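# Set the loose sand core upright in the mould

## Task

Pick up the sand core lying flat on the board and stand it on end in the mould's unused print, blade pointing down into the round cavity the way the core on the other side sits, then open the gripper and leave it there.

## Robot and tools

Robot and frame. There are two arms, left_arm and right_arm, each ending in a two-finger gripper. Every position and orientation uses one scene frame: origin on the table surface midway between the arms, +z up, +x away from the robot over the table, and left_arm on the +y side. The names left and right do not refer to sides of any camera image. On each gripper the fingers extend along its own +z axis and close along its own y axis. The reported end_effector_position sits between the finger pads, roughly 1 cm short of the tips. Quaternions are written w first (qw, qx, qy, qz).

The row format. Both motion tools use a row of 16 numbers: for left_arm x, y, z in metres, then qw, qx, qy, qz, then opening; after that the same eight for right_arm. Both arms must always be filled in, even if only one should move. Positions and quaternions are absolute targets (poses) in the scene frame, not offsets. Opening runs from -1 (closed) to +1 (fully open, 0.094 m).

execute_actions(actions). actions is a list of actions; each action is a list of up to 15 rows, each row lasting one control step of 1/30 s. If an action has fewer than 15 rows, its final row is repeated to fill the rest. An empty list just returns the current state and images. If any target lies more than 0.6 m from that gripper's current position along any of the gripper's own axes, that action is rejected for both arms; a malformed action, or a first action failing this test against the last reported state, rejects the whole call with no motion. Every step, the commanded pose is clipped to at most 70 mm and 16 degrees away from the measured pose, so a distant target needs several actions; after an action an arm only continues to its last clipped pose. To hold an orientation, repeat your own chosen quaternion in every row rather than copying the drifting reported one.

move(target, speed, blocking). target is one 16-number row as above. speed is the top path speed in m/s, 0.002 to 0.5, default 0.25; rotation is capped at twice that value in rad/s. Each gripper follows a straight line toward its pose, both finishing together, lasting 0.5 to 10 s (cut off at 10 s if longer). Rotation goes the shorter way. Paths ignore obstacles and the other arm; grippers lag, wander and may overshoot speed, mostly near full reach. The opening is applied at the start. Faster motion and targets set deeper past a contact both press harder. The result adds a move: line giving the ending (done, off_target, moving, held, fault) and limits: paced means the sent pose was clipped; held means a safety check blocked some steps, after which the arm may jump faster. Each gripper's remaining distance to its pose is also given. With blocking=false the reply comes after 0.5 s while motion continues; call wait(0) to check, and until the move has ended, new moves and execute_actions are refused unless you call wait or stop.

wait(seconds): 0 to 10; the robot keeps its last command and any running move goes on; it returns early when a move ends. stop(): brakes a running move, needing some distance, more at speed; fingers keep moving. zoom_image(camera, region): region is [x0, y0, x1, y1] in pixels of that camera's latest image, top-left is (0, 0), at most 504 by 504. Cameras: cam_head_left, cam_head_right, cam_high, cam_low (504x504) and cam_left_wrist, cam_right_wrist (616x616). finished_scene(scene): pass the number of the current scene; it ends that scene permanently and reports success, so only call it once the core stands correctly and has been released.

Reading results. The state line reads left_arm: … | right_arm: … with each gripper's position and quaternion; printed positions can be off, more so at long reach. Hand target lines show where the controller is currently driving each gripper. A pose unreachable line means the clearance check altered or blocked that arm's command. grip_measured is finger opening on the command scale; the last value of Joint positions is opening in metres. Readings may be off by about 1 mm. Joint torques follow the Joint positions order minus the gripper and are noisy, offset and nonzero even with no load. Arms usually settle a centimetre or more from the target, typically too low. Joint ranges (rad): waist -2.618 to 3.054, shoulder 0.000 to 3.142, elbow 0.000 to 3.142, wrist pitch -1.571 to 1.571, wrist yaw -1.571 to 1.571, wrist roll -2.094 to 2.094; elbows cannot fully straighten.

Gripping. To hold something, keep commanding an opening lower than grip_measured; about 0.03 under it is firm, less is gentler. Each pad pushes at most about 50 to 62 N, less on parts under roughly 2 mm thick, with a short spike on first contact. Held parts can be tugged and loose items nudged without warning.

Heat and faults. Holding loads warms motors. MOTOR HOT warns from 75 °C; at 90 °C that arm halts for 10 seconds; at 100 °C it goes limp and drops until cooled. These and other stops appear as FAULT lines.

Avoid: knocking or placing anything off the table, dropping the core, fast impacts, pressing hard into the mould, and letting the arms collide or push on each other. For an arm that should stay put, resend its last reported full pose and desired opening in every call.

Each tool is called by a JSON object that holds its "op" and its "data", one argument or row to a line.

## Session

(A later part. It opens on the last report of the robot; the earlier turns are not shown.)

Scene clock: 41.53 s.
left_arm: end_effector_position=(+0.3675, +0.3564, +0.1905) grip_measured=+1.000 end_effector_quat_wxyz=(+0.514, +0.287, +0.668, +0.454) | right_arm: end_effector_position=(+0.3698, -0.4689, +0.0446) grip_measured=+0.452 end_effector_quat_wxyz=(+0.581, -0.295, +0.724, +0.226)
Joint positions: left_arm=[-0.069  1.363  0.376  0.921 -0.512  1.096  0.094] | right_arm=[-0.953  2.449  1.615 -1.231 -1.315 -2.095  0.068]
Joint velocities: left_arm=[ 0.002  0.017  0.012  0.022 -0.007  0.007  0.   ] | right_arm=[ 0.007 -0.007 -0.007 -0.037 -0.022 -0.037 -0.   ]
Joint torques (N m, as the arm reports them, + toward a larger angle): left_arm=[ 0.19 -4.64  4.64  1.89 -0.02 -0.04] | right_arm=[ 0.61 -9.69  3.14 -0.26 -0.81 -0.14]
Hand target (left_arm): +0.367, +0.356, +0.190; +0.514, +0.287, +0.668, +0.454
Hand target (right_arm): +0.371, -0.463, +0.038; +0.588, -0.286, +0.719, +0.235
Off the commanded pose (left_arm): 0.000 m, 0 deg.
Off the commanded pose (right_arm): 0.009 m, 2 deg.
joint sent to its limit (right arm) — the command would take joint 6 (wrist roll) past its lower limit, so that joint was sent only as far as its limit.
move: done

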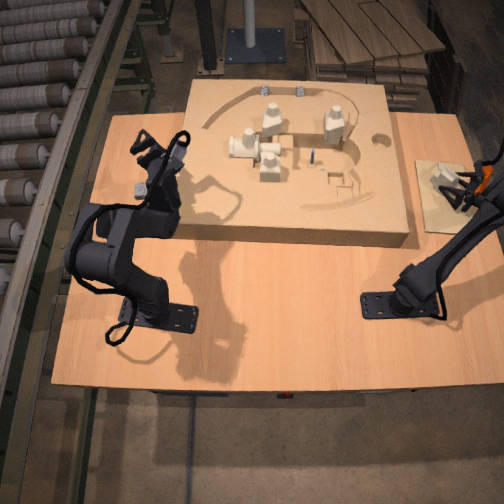

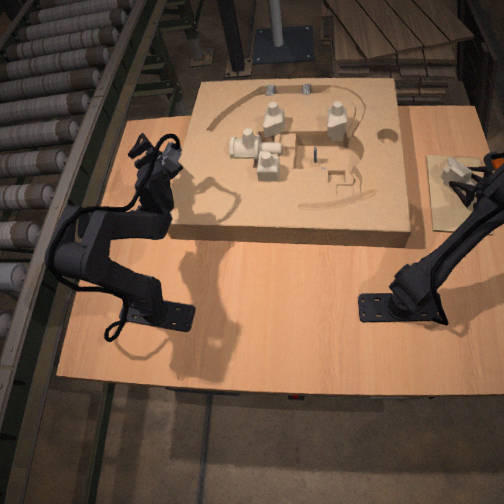

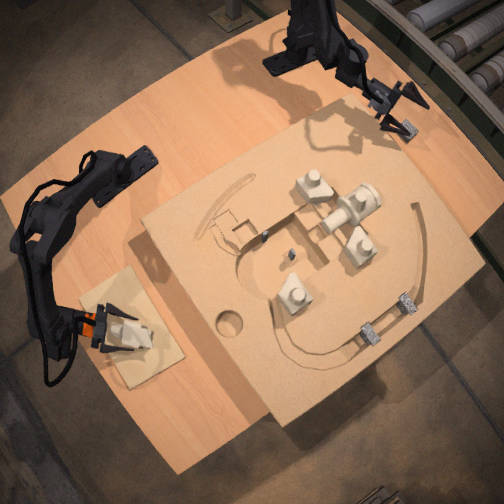

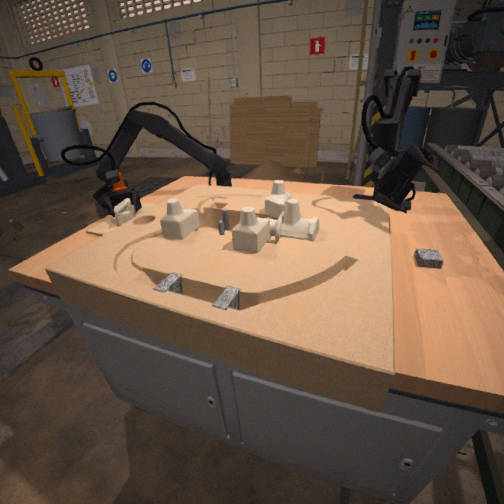

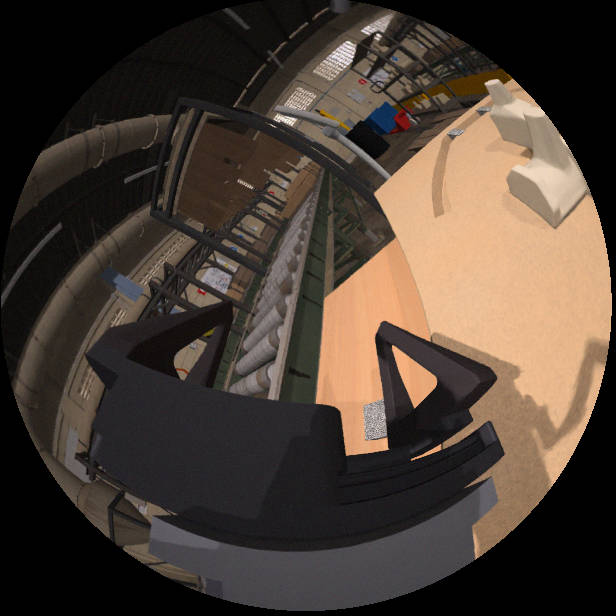

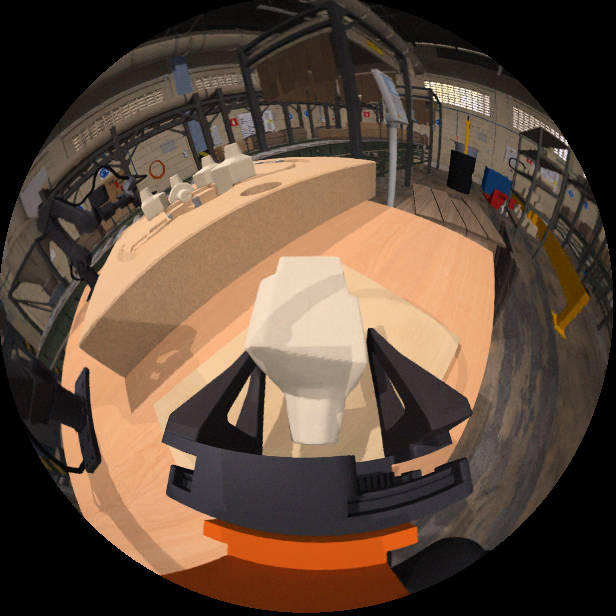

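{"op": "move", "data": {
  "target": [0.3675,0.3564,0.1905,0.514,0.287,0.668,0.454,1, 0.371,-0.463,0.031,-0.59,0.289,-0.715,-0.239,0.35],
  "speed": 0.03
}}

{"op": "move", "data": {
  "target": [0.3675,0.3564,0.1905,0.514,0.287,0.668,0.454,1, 0.371,-0.463,0.031,-0.59,0.289,-0.715,-0.239,0.115]
}}

Scene clock: 46.63 s.
left_arm: end_effector_position=(+0.3675, +0.3564, +0.1905) grip_measured=+1.000 end_effector_quat_wxyz=(+0.514, +0.287, +0.668, +0.454) | right_arm: end_effector_position=(+0.3698, -0.4686, +0.0336) grip_measured=+0.352 end_effector_quat_wxyz=(+0.581, -0.291, +0.724, +0.230)
Joint positions: left_arm=[-0.069  1.363  0.376  0.921 -0.512  1.096  0.094] | right_arm=[-0.953  2.478  1.615 -1.213 -1.318 -2.095  0.063]
Joint velocities: left_arm=[-0.012 -0.007  0.002 -0.081  0.051 -0.007  0.   ] | right_arm=[ 0.002  0.007  0.037 -0.007 -0.022  0.007  0.   ]
Joint torques (N m, as the arm reports them, + toward a larger angle): left_arm=[ 0.04 -4.67  4.49  1.9  -0.04 -0.01] | right_arm=[  0.62 -10.7    2.99  -0.27  -0.81  -0.13]
Hand target (left_arm): +0.367, +0.356, +0.191; +0.514, +0.287, +0.668, +0.454
Hand target (right_arm): +0.371, -0.463, +0.031; +0.589, -0.286, +0.719, +0.236
Off the commanded pose (left_arm): 0.000 m, 0 deg.
Off the commanded pose (right_arm): 0.006 m, 2 deg.
joint sent to its limit (right arm) — the command would take joint 6 (wrist roll) past its lower limit, so that joint was sent only as far as its limit.
move: done

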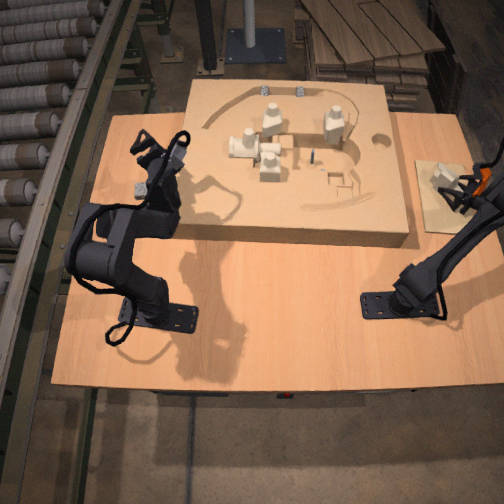

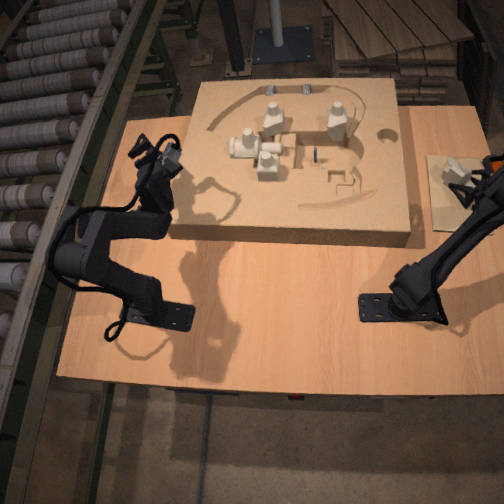

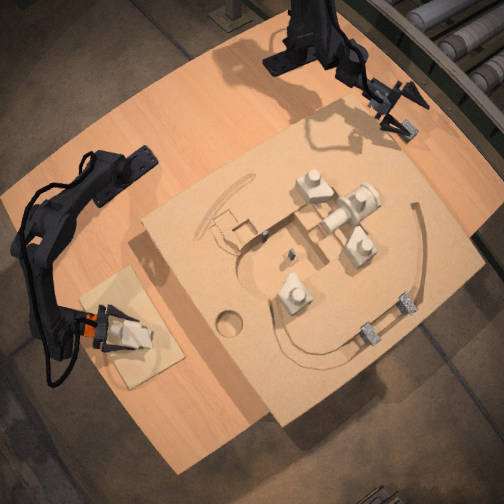

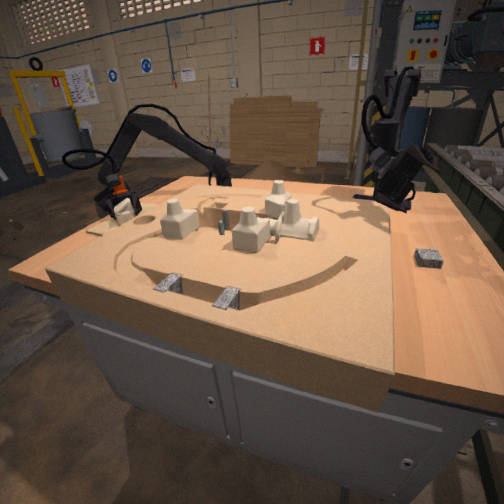

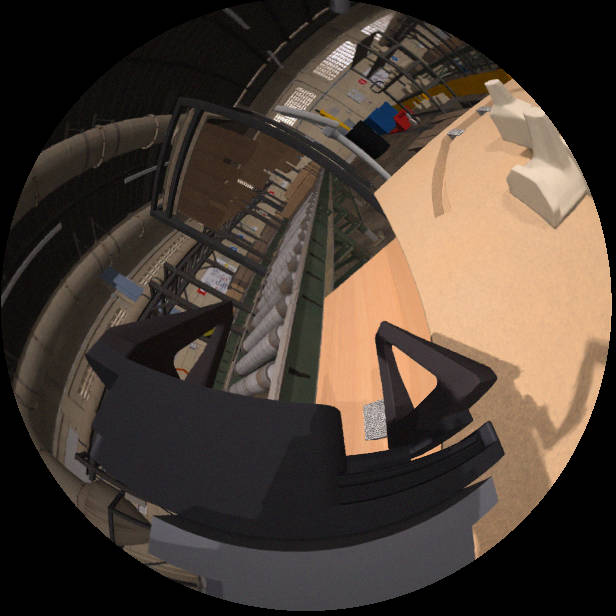

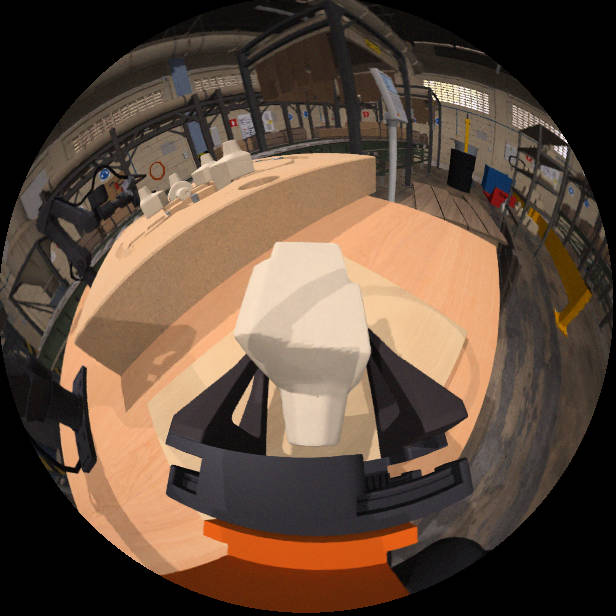

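Scene clock: 47.33 s.
left_arm: end_effector_position=(+0.3675, +0.3564, +0.1905) grip_measured=+1.000 end_effector_quat_wxyz=(+0.514, +0.287, +0.668, +0.454) | right_arm: end_effector_position=(+0.3697, -0.4686, +0.0334) grip_measured=+0.163 end_effector_quat_wxyz=(+0.581, -0.292, +0.724, +0.229)
Joint positions: left_arm=[-0.069  1.363  0.376  0.921 -0.512  1.096  0.094] | right_arm=[-0.953  2.478  1.615 -1.212 -1.317 -2.097  0.055]
Joint velocities: left_arm=[ 0.002  0.002  0.007 -0.051 -0.022 -0.051  0.   ] | right_arm=[ 0.017 -0.002 -0.032  0.051  0.007 -0.022  0.001]
Joint torques (N m, as the arm reports them, + toward a larger angle): left_arm=[ 0.02 -4.49  4.56  1.88 -0.01 -0.04] | right_arm=[  0.63 -10.7    3.03  -0.28  -0.82  -0.12]
Hand target (left_arm): +0.367, +0.356, +0.191; +0.514, +0.287, +0.668, +0.454
Hand target (right_arm): +0.371, -0.463, +0.031; +0.588, -0.286, +0.719, +0.236
Off the commanded pose (left_arm): 0.000 m, 0 deg.
Off the commanded pose (right_arm): 0.006 m, 2 deg.
joint sent to its limit (right arm) — the command would take joint 6 (wrist roll) past its lower limit, so that joint was sent only as far as its limit.
move: done

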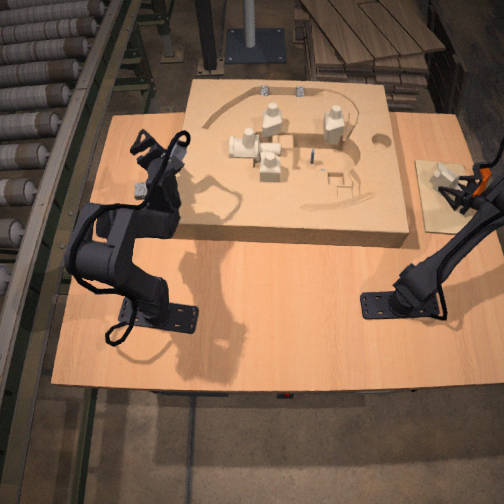

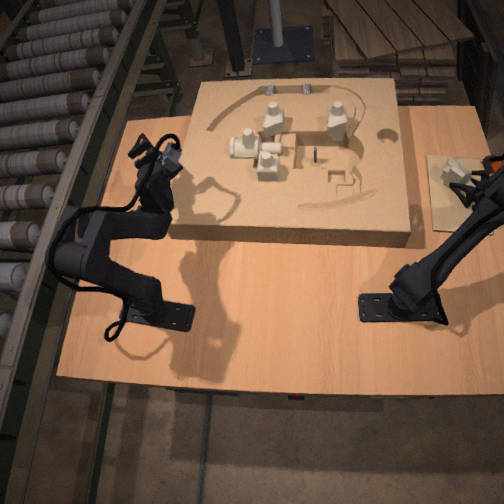

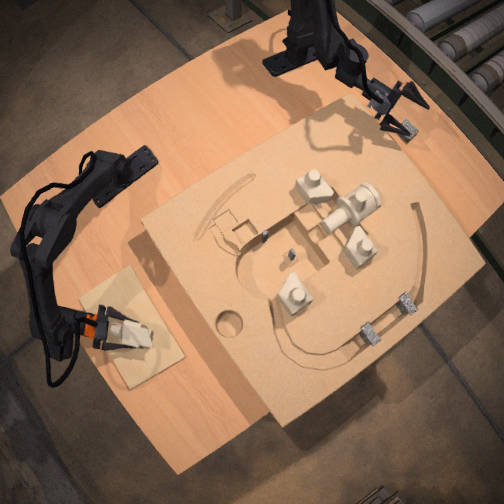

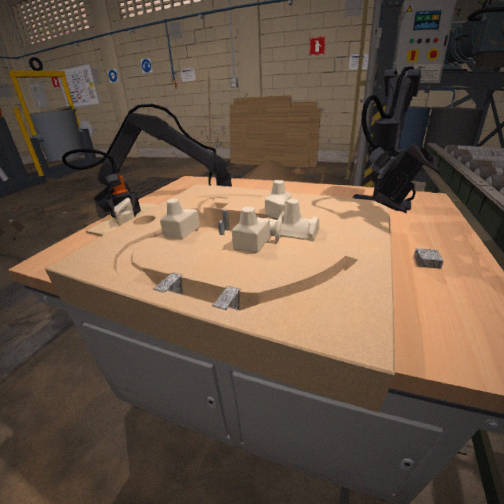

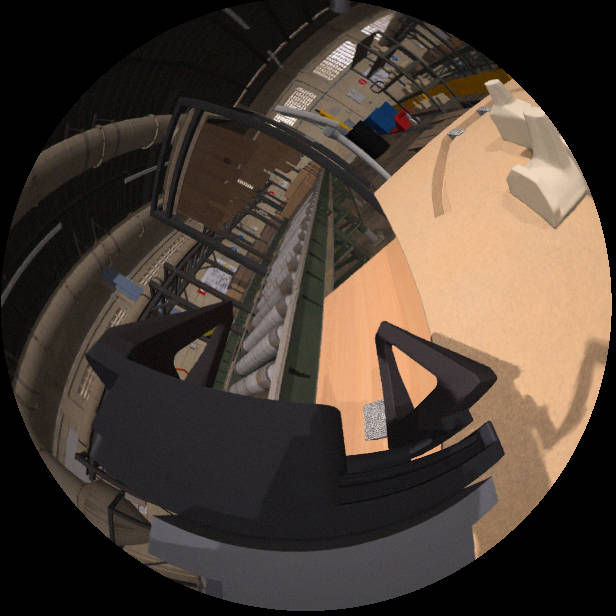

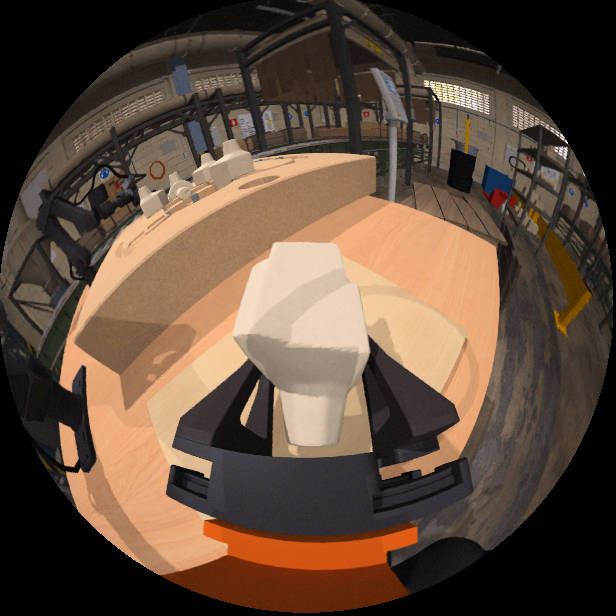

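{"op": "move", "data": {
  "target": [0.3675,0.3564,0.1905,0.514,0.287,0.668,0.454,1, 0.37,-0.465,0.13,-0.428,0.333,-0.822,-0.173,0.115],
  "speed": 0.12
}}

{"op": "move", "data": {
  "target": [0.3675,0.3564,0.1905,0.514,0.287,0.668,0.454,1, 0.37,-0.38,0.225,0.08,0.0,0.997,0,0.115],
  "speed": 0.25
}}

{"op": "move", "data": {
  "target": [0.3675,0.3564,0.1905,0.514,0.287,0.668,0.454,1, 0.36,-0.14,0.20,-0.03,0.03,0.999,0,0.115],
  "speed": 0.2
}}

Scene clock: 63.93 s.
left_arm: end_effector_position=(+0.3675, +0.3564, +0.1905) grip_measured=+1.000 end_effector_quat_wxyz=(+0.514, +0.287, +0.668, +0.454) | right_arm: end_effector_position=(+0.3605, -0.4665, +0.0982) grip_measured=+0.164 end_effector_quat_wxyz=(+0.397, -0.333, +0.834, +0.188)
Joint positions: left_arm=[-0.069  1.363  0.376  0.921 -0.512  1.096  0.094] | right_arm=[-0.882  2.145  1.651 -1.224 -0.901 -1.696  0.055]
Joint velocities: left_arm=[-0.007  0.012  0.002  0.022  0.066 -0.022  0.   ] | right_arm=[-0.007 -0.007 -0.007  0.022  0.007  0.007 -0.   ]
Joint torques (N m, as the arm reports them, + toward a larger angle): left_arm=[ 0.08 -4.61  4.55  1.9  -0.01  0.02] | right_arm=[  0.49 -13.44   7.81  -0.13  -1.11   0.04]
Hand target (left_arm): +0.367, +0.356, +0.190; +0.514, +0.287, +0.668, +0.454
Hand target (right_arm): +0.370, -0.464, +0.129; +0.427, -0.337, +0.820, +0.176
Off the commanded pose (left_arm): 0.000 m, 0 deg.
Off the commanded pose (right_arm): 0.033 m, 4 deg.
move: off_target (right_arm)

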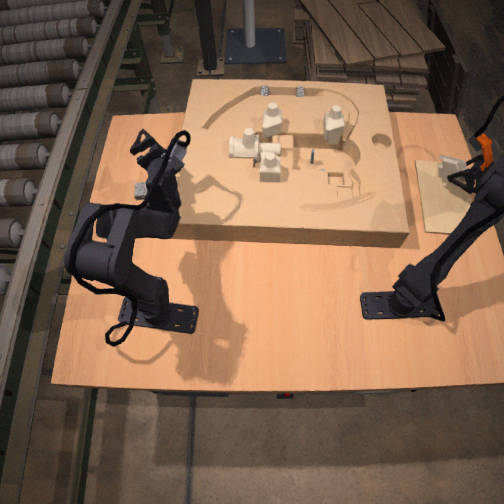

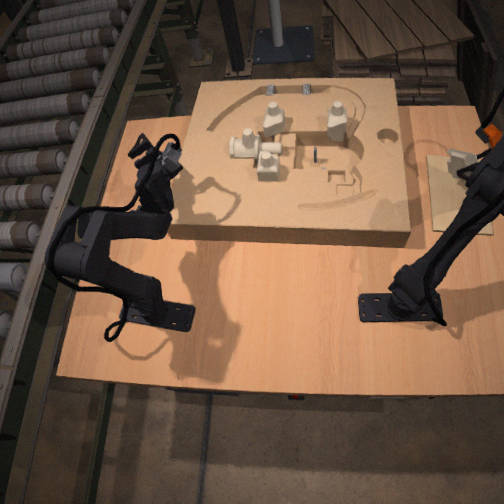

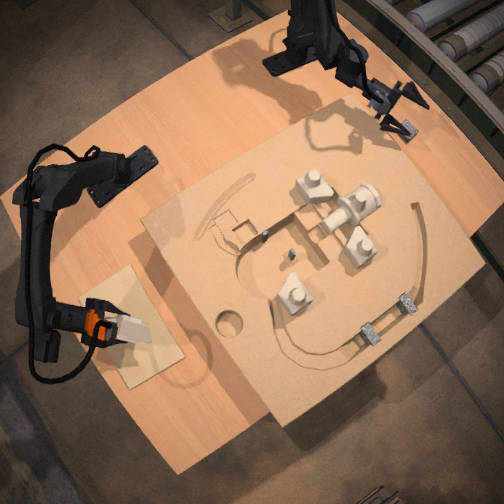

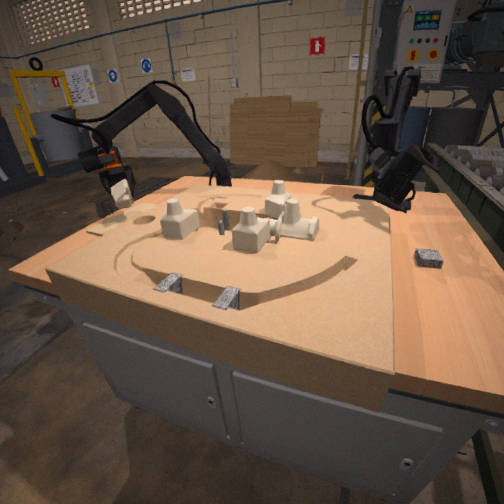

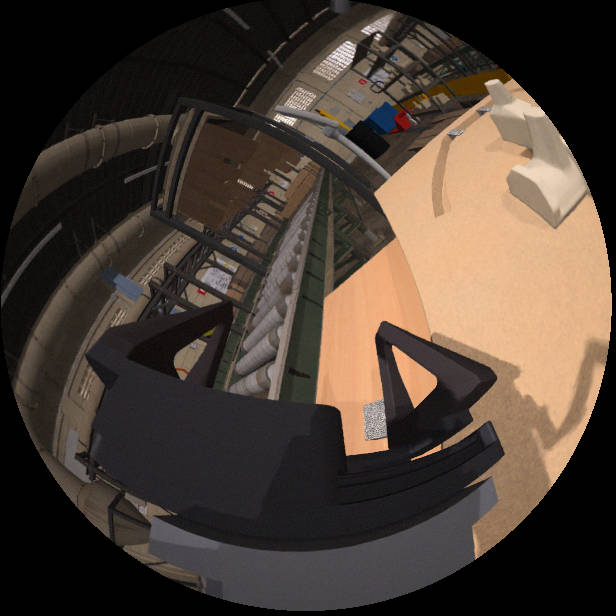

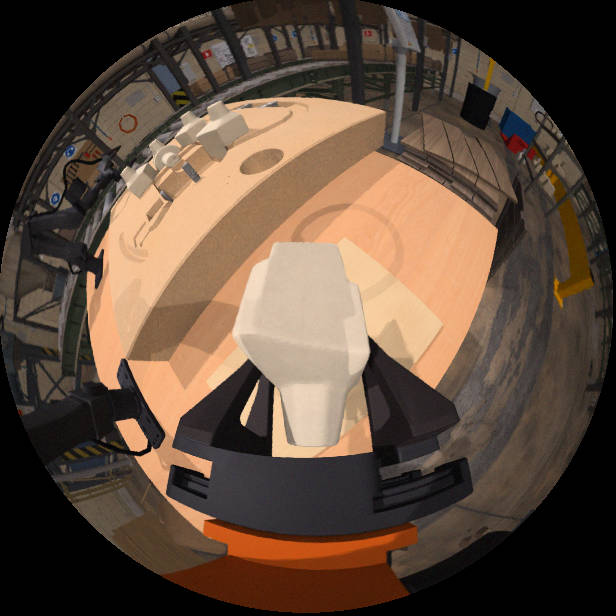

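Scene clock: 66.67 s.
left_arm: end_effector_position=(+0.3675, +0.3564, +0.1905) grip_measured=+1.000 end_effector_quat_wxyz=(+0.514, +0.287, +0.668, +0.454) | right_arm: end_effector_position=(+0.3652, -0.3777, +0.2091) grip_measured=+0.163 end_effector_quat_wxyz=(+0.067, -0.007, +0.998, +0.006)
Joint positions: left_arm=[-0.069  1.363  0.376  0.921 -0.512  1.096  0.094] | right_arm=[-0.343  1.913  2.03  -1.565 -0.055 -0.337  0.055]
Joint velocities: left_arm=[ 0.012 -0.007  0.002  0.066 -0.037 -0.007  0.   ] | right_arm=[-0.007  0.002  0.012 -0.022 -0.037  0.051  0.001]
Joint torques (N m, as the arm reports them, + toward a larger angle): left_arm=[ 0.06 -4.66  4.55  1.89  0.    0.01] | right_arm=[ 0.19 -9.07  8.34  0.61 -0.02  0.07]
Hand target (left_arm): +0.367, +0.356, +0.190; +0.514, +0.287, +0.668, +0.454
Hand target (right_arm): +0.371, -0.379, +0.223; +0.089, -0.003, +0.996, -0.002
Off the commanded pose (left_arm): 0.000 m, 0 deg.
Off the commanded pose (right_arm): 0.017 m, 2 deg.
joint sent to its limit (right arm) — the command would take joint 4 (wrist pitch) past its lower limit, so that joint was sent only as far as its limit.
move: off_target (right_arm)

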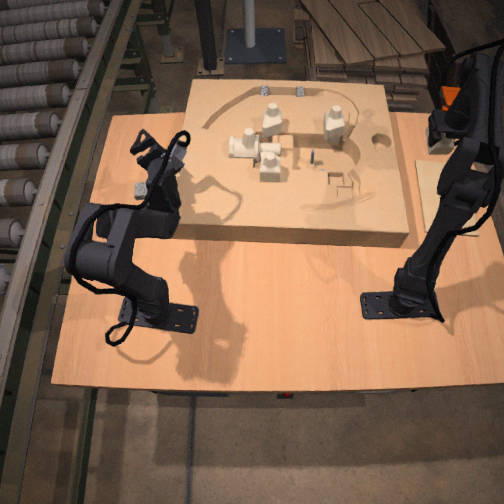

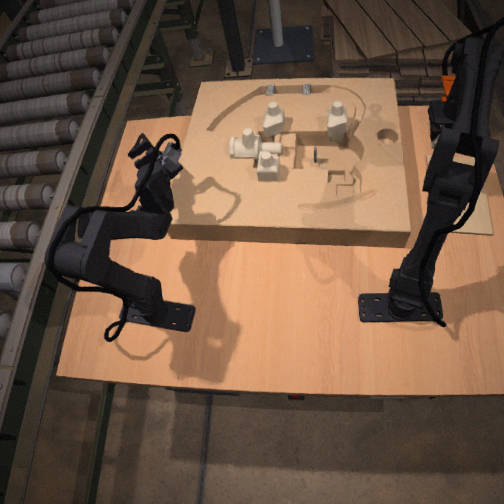

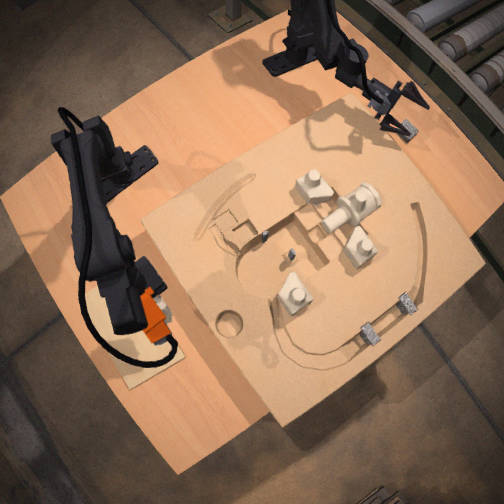

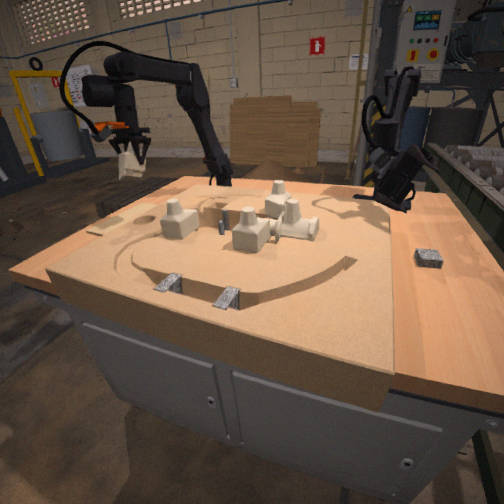

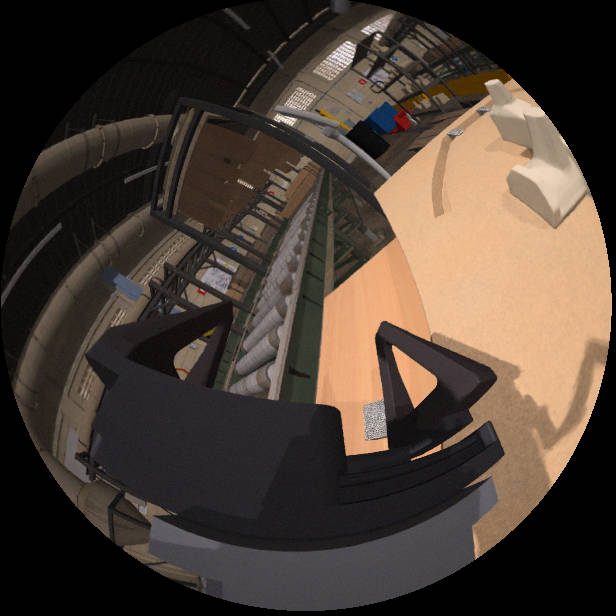

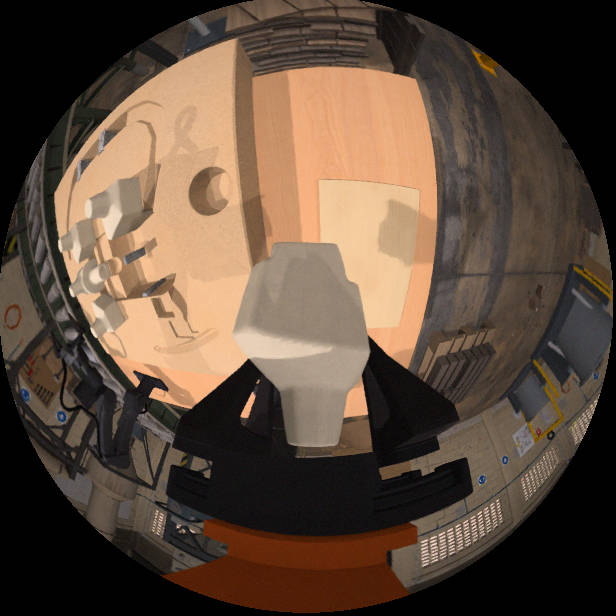

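Scene clock: 68.47 s.
left_arm: end_effector_position=(+0.3675, +0.3564, +0.1905) grip_measured=+1.000 end_effector_quat_wxyz=(+0.514, +0.287, +0.668, +0.454) | right_arm: end_effector_position=(+0.3519, -0.1389, +0.1863) grip_measured=+0.163 end_effector_quat_wxyz=(+0.016, +0.023, +0.999, +0.020)
Joint positions: left_arm=[-0.069  1.363  0.376  0.921 -0.512  1.096  0.094] | right_arm=[ 0.325  1.94   1.979 -1.566 -0.027  0.387  0.055]
Joint velocities: left_arm=[-0.002 -0.022 -0.002 -0.037 -0.007  0.037  0.   ] | right_arm=[ 0.017 -0.012 -0.002 -0.007 -0.022  0.007 -0.001]
Joint torques (N m, as the arm reports them, + toward a larger angle): left_arm=[-0.01 -4.77  4.46  1.9  -0.01  0.01] | right_arm=[-0.57 -9.29  8.29  0.46  0.    0.07]
Hand target (left_arm): +0.367, +0.356, +0.191; +0.514, +0.287, +0.668, +0.454
Hand target (right_arm): +0.359, -0.139, +0.199; +0.039, +0.031, +0.998, +0.028
Off the commanded pose (left_arm): 0.000 m, 0 deg.
Off the commanded pose (right_arm): 0.016 m, 6 deg.
joint sent to its limit (right arm) — the command would take joint 4 (wrist pitch) past its lower limit, so that joint was sent only as far as its limit.
move: off_target (right_arm)

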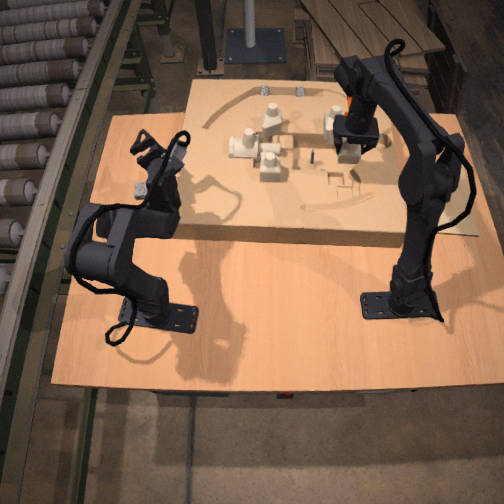

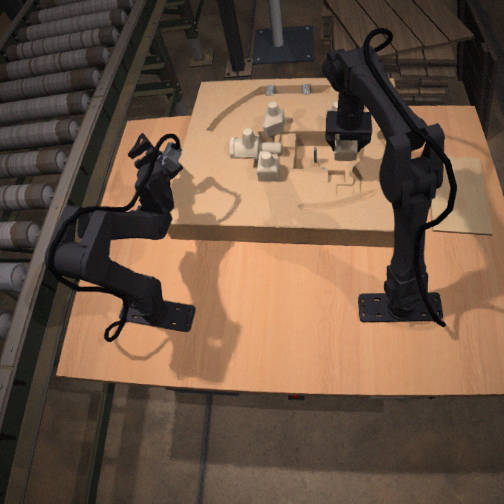

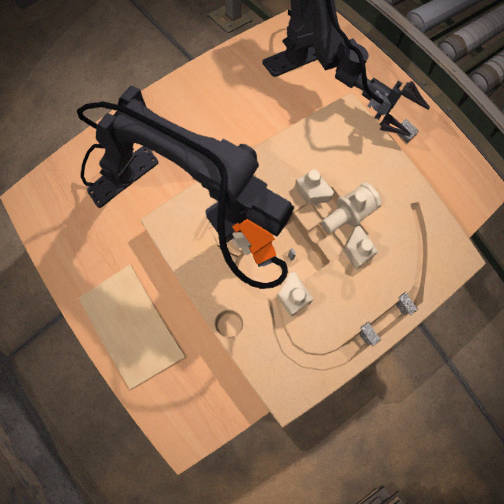

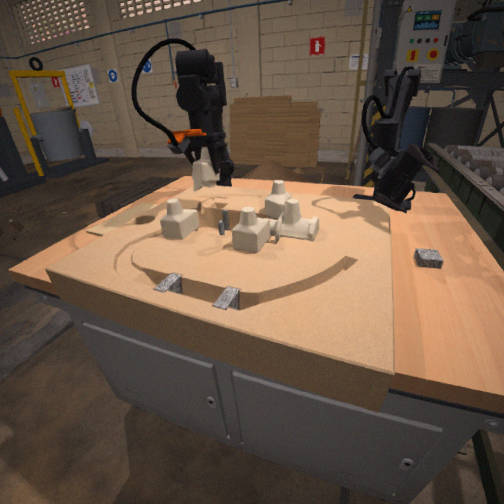

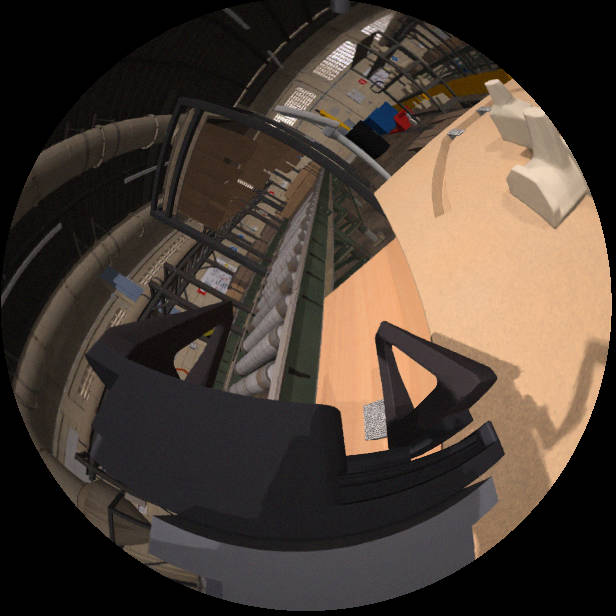

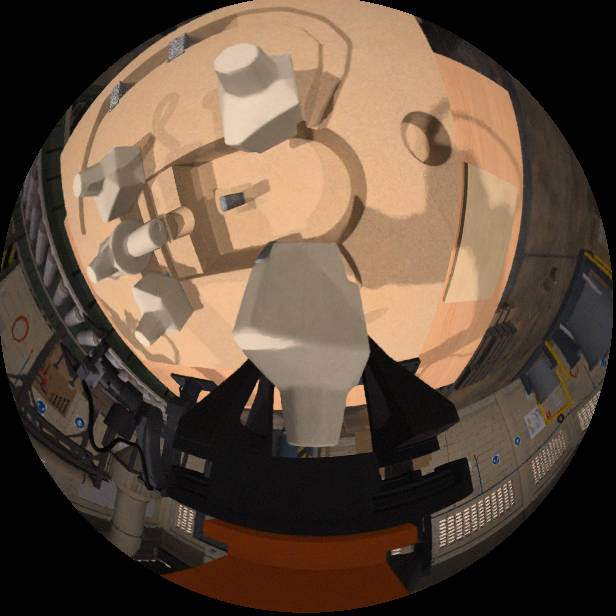

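{"op": "execute_actions", "data": {
  "actions": []
}}

Scene clock: 81.50 s.
left_arm: end_effector_position=(+0.3675, +0.3564, +0.1905) grip_measured=+1.000 end_effector_quat_wxyz=(+0.514, +0.287, +0.668, +0.454) | right_arm: end_effector_position=(+0.3519, -0.1389, +0.1863) grip_measured=+0.163 end_effector_quat_wxyz=(+0.016, +0.024, +0.999, +0.020)
Joint positions: left_arm=[-0.069  1.363  0.376  0.921 -0.512  1.096  0.094] | right_arm=[ 0.325  1.94   1.979 -1.566 -0.027  0.39   0.055]
Joint velocities: left_arm=[ 0.002 -0.002  0.022 -0.022  0.051 -0.022  0.   ] | right_arm=[ 0.002 -0.007 -0.007  0.081 -0.051 -0.037  0.   ]
Joint torques (N m, as the arm reports them, + toward a larger angle): left_arm=[ 0.06 -4.68  4.53  1.87 -0.04 -0.01] | right_arm=[-0.54 -9.3   8.37  0.46  0.01  0.05]
Hand target (left_arm): +0.367, +0.356, +0.190; +0.514, +0.287, +0.668, +0.454
Hand target (right_arm): +0.359, -0.139, +0.199; +0.039, +0.031, +0.998, +0.028
Off the commanded pose (left_arm): 0.000 m, 0 deg.
Off the commanded pose (right_arm): 0.016 m, 6 deg.

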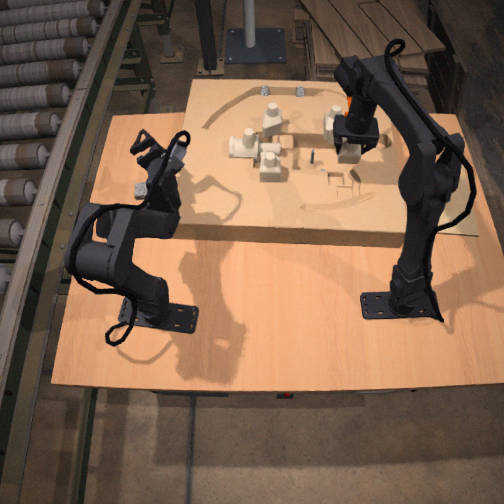

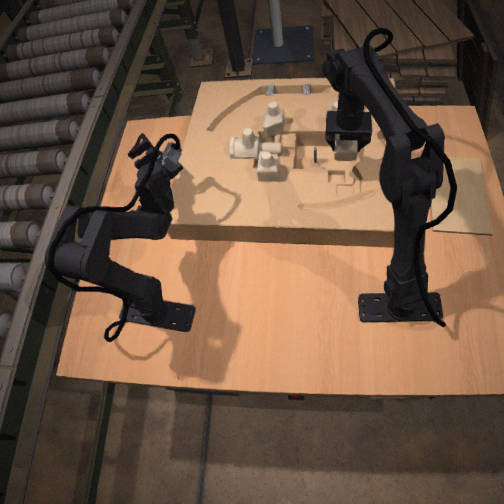

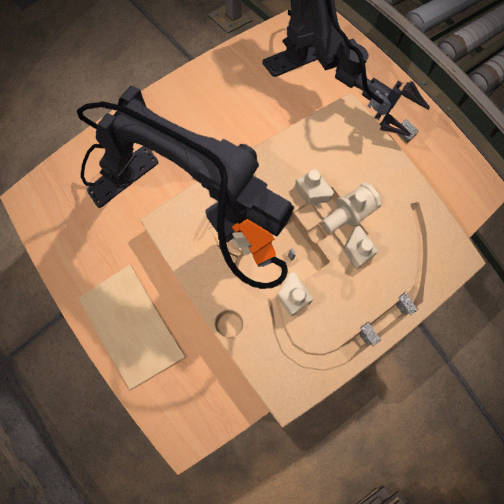

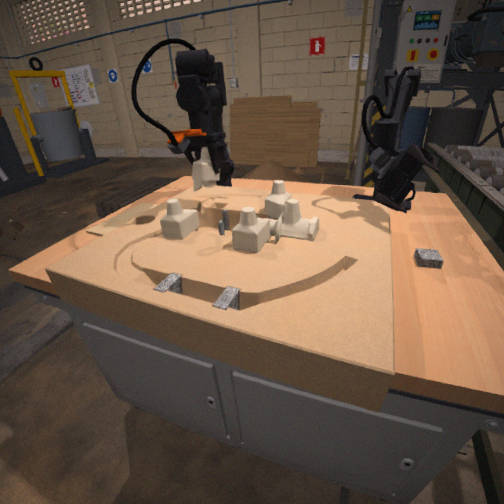

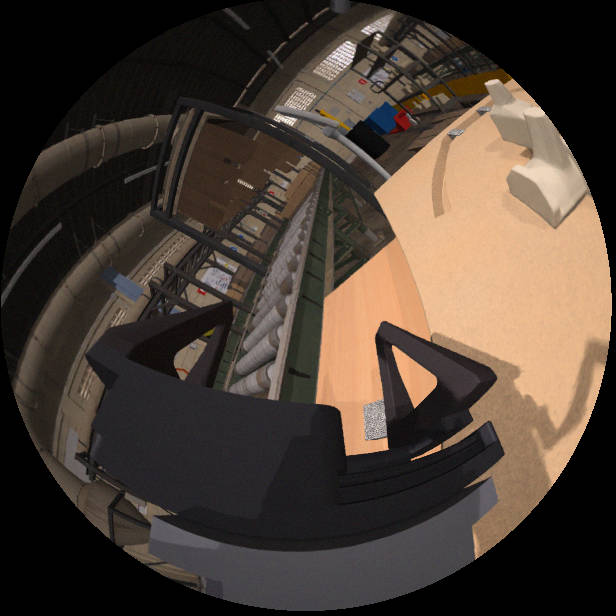

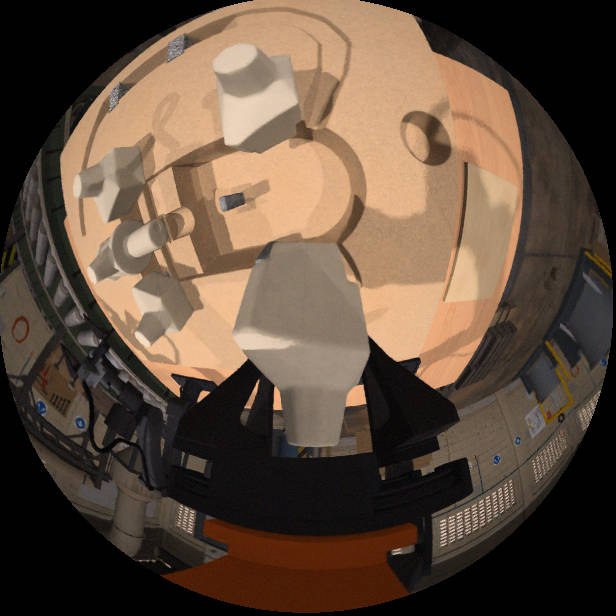

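{"op": "zoom_image", "data": {
  "camera": "cam_head_left",
  "region": [280,110,420,220]
}}

{"op": "zoom_image", "data": {
  "camera": "cam_low",
  "region": [140,120,300,260]
}}

Region (280, 110, 420, 220) of cam_head_left's 504x504 image, scaled by 3.600, with more detail than that image has; it fills the top 396 rows of this view, and the rest is white.

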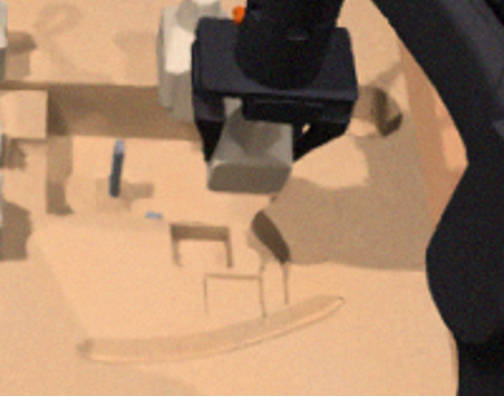

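Region (140, 120, 300, 260) of cam_low's 504x504 image, scaled by 3.150, with more detail than that image has; it fills the top 441 rows of this view, and the rest is white.

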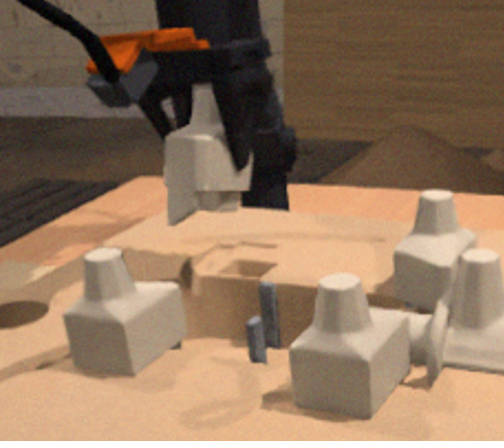

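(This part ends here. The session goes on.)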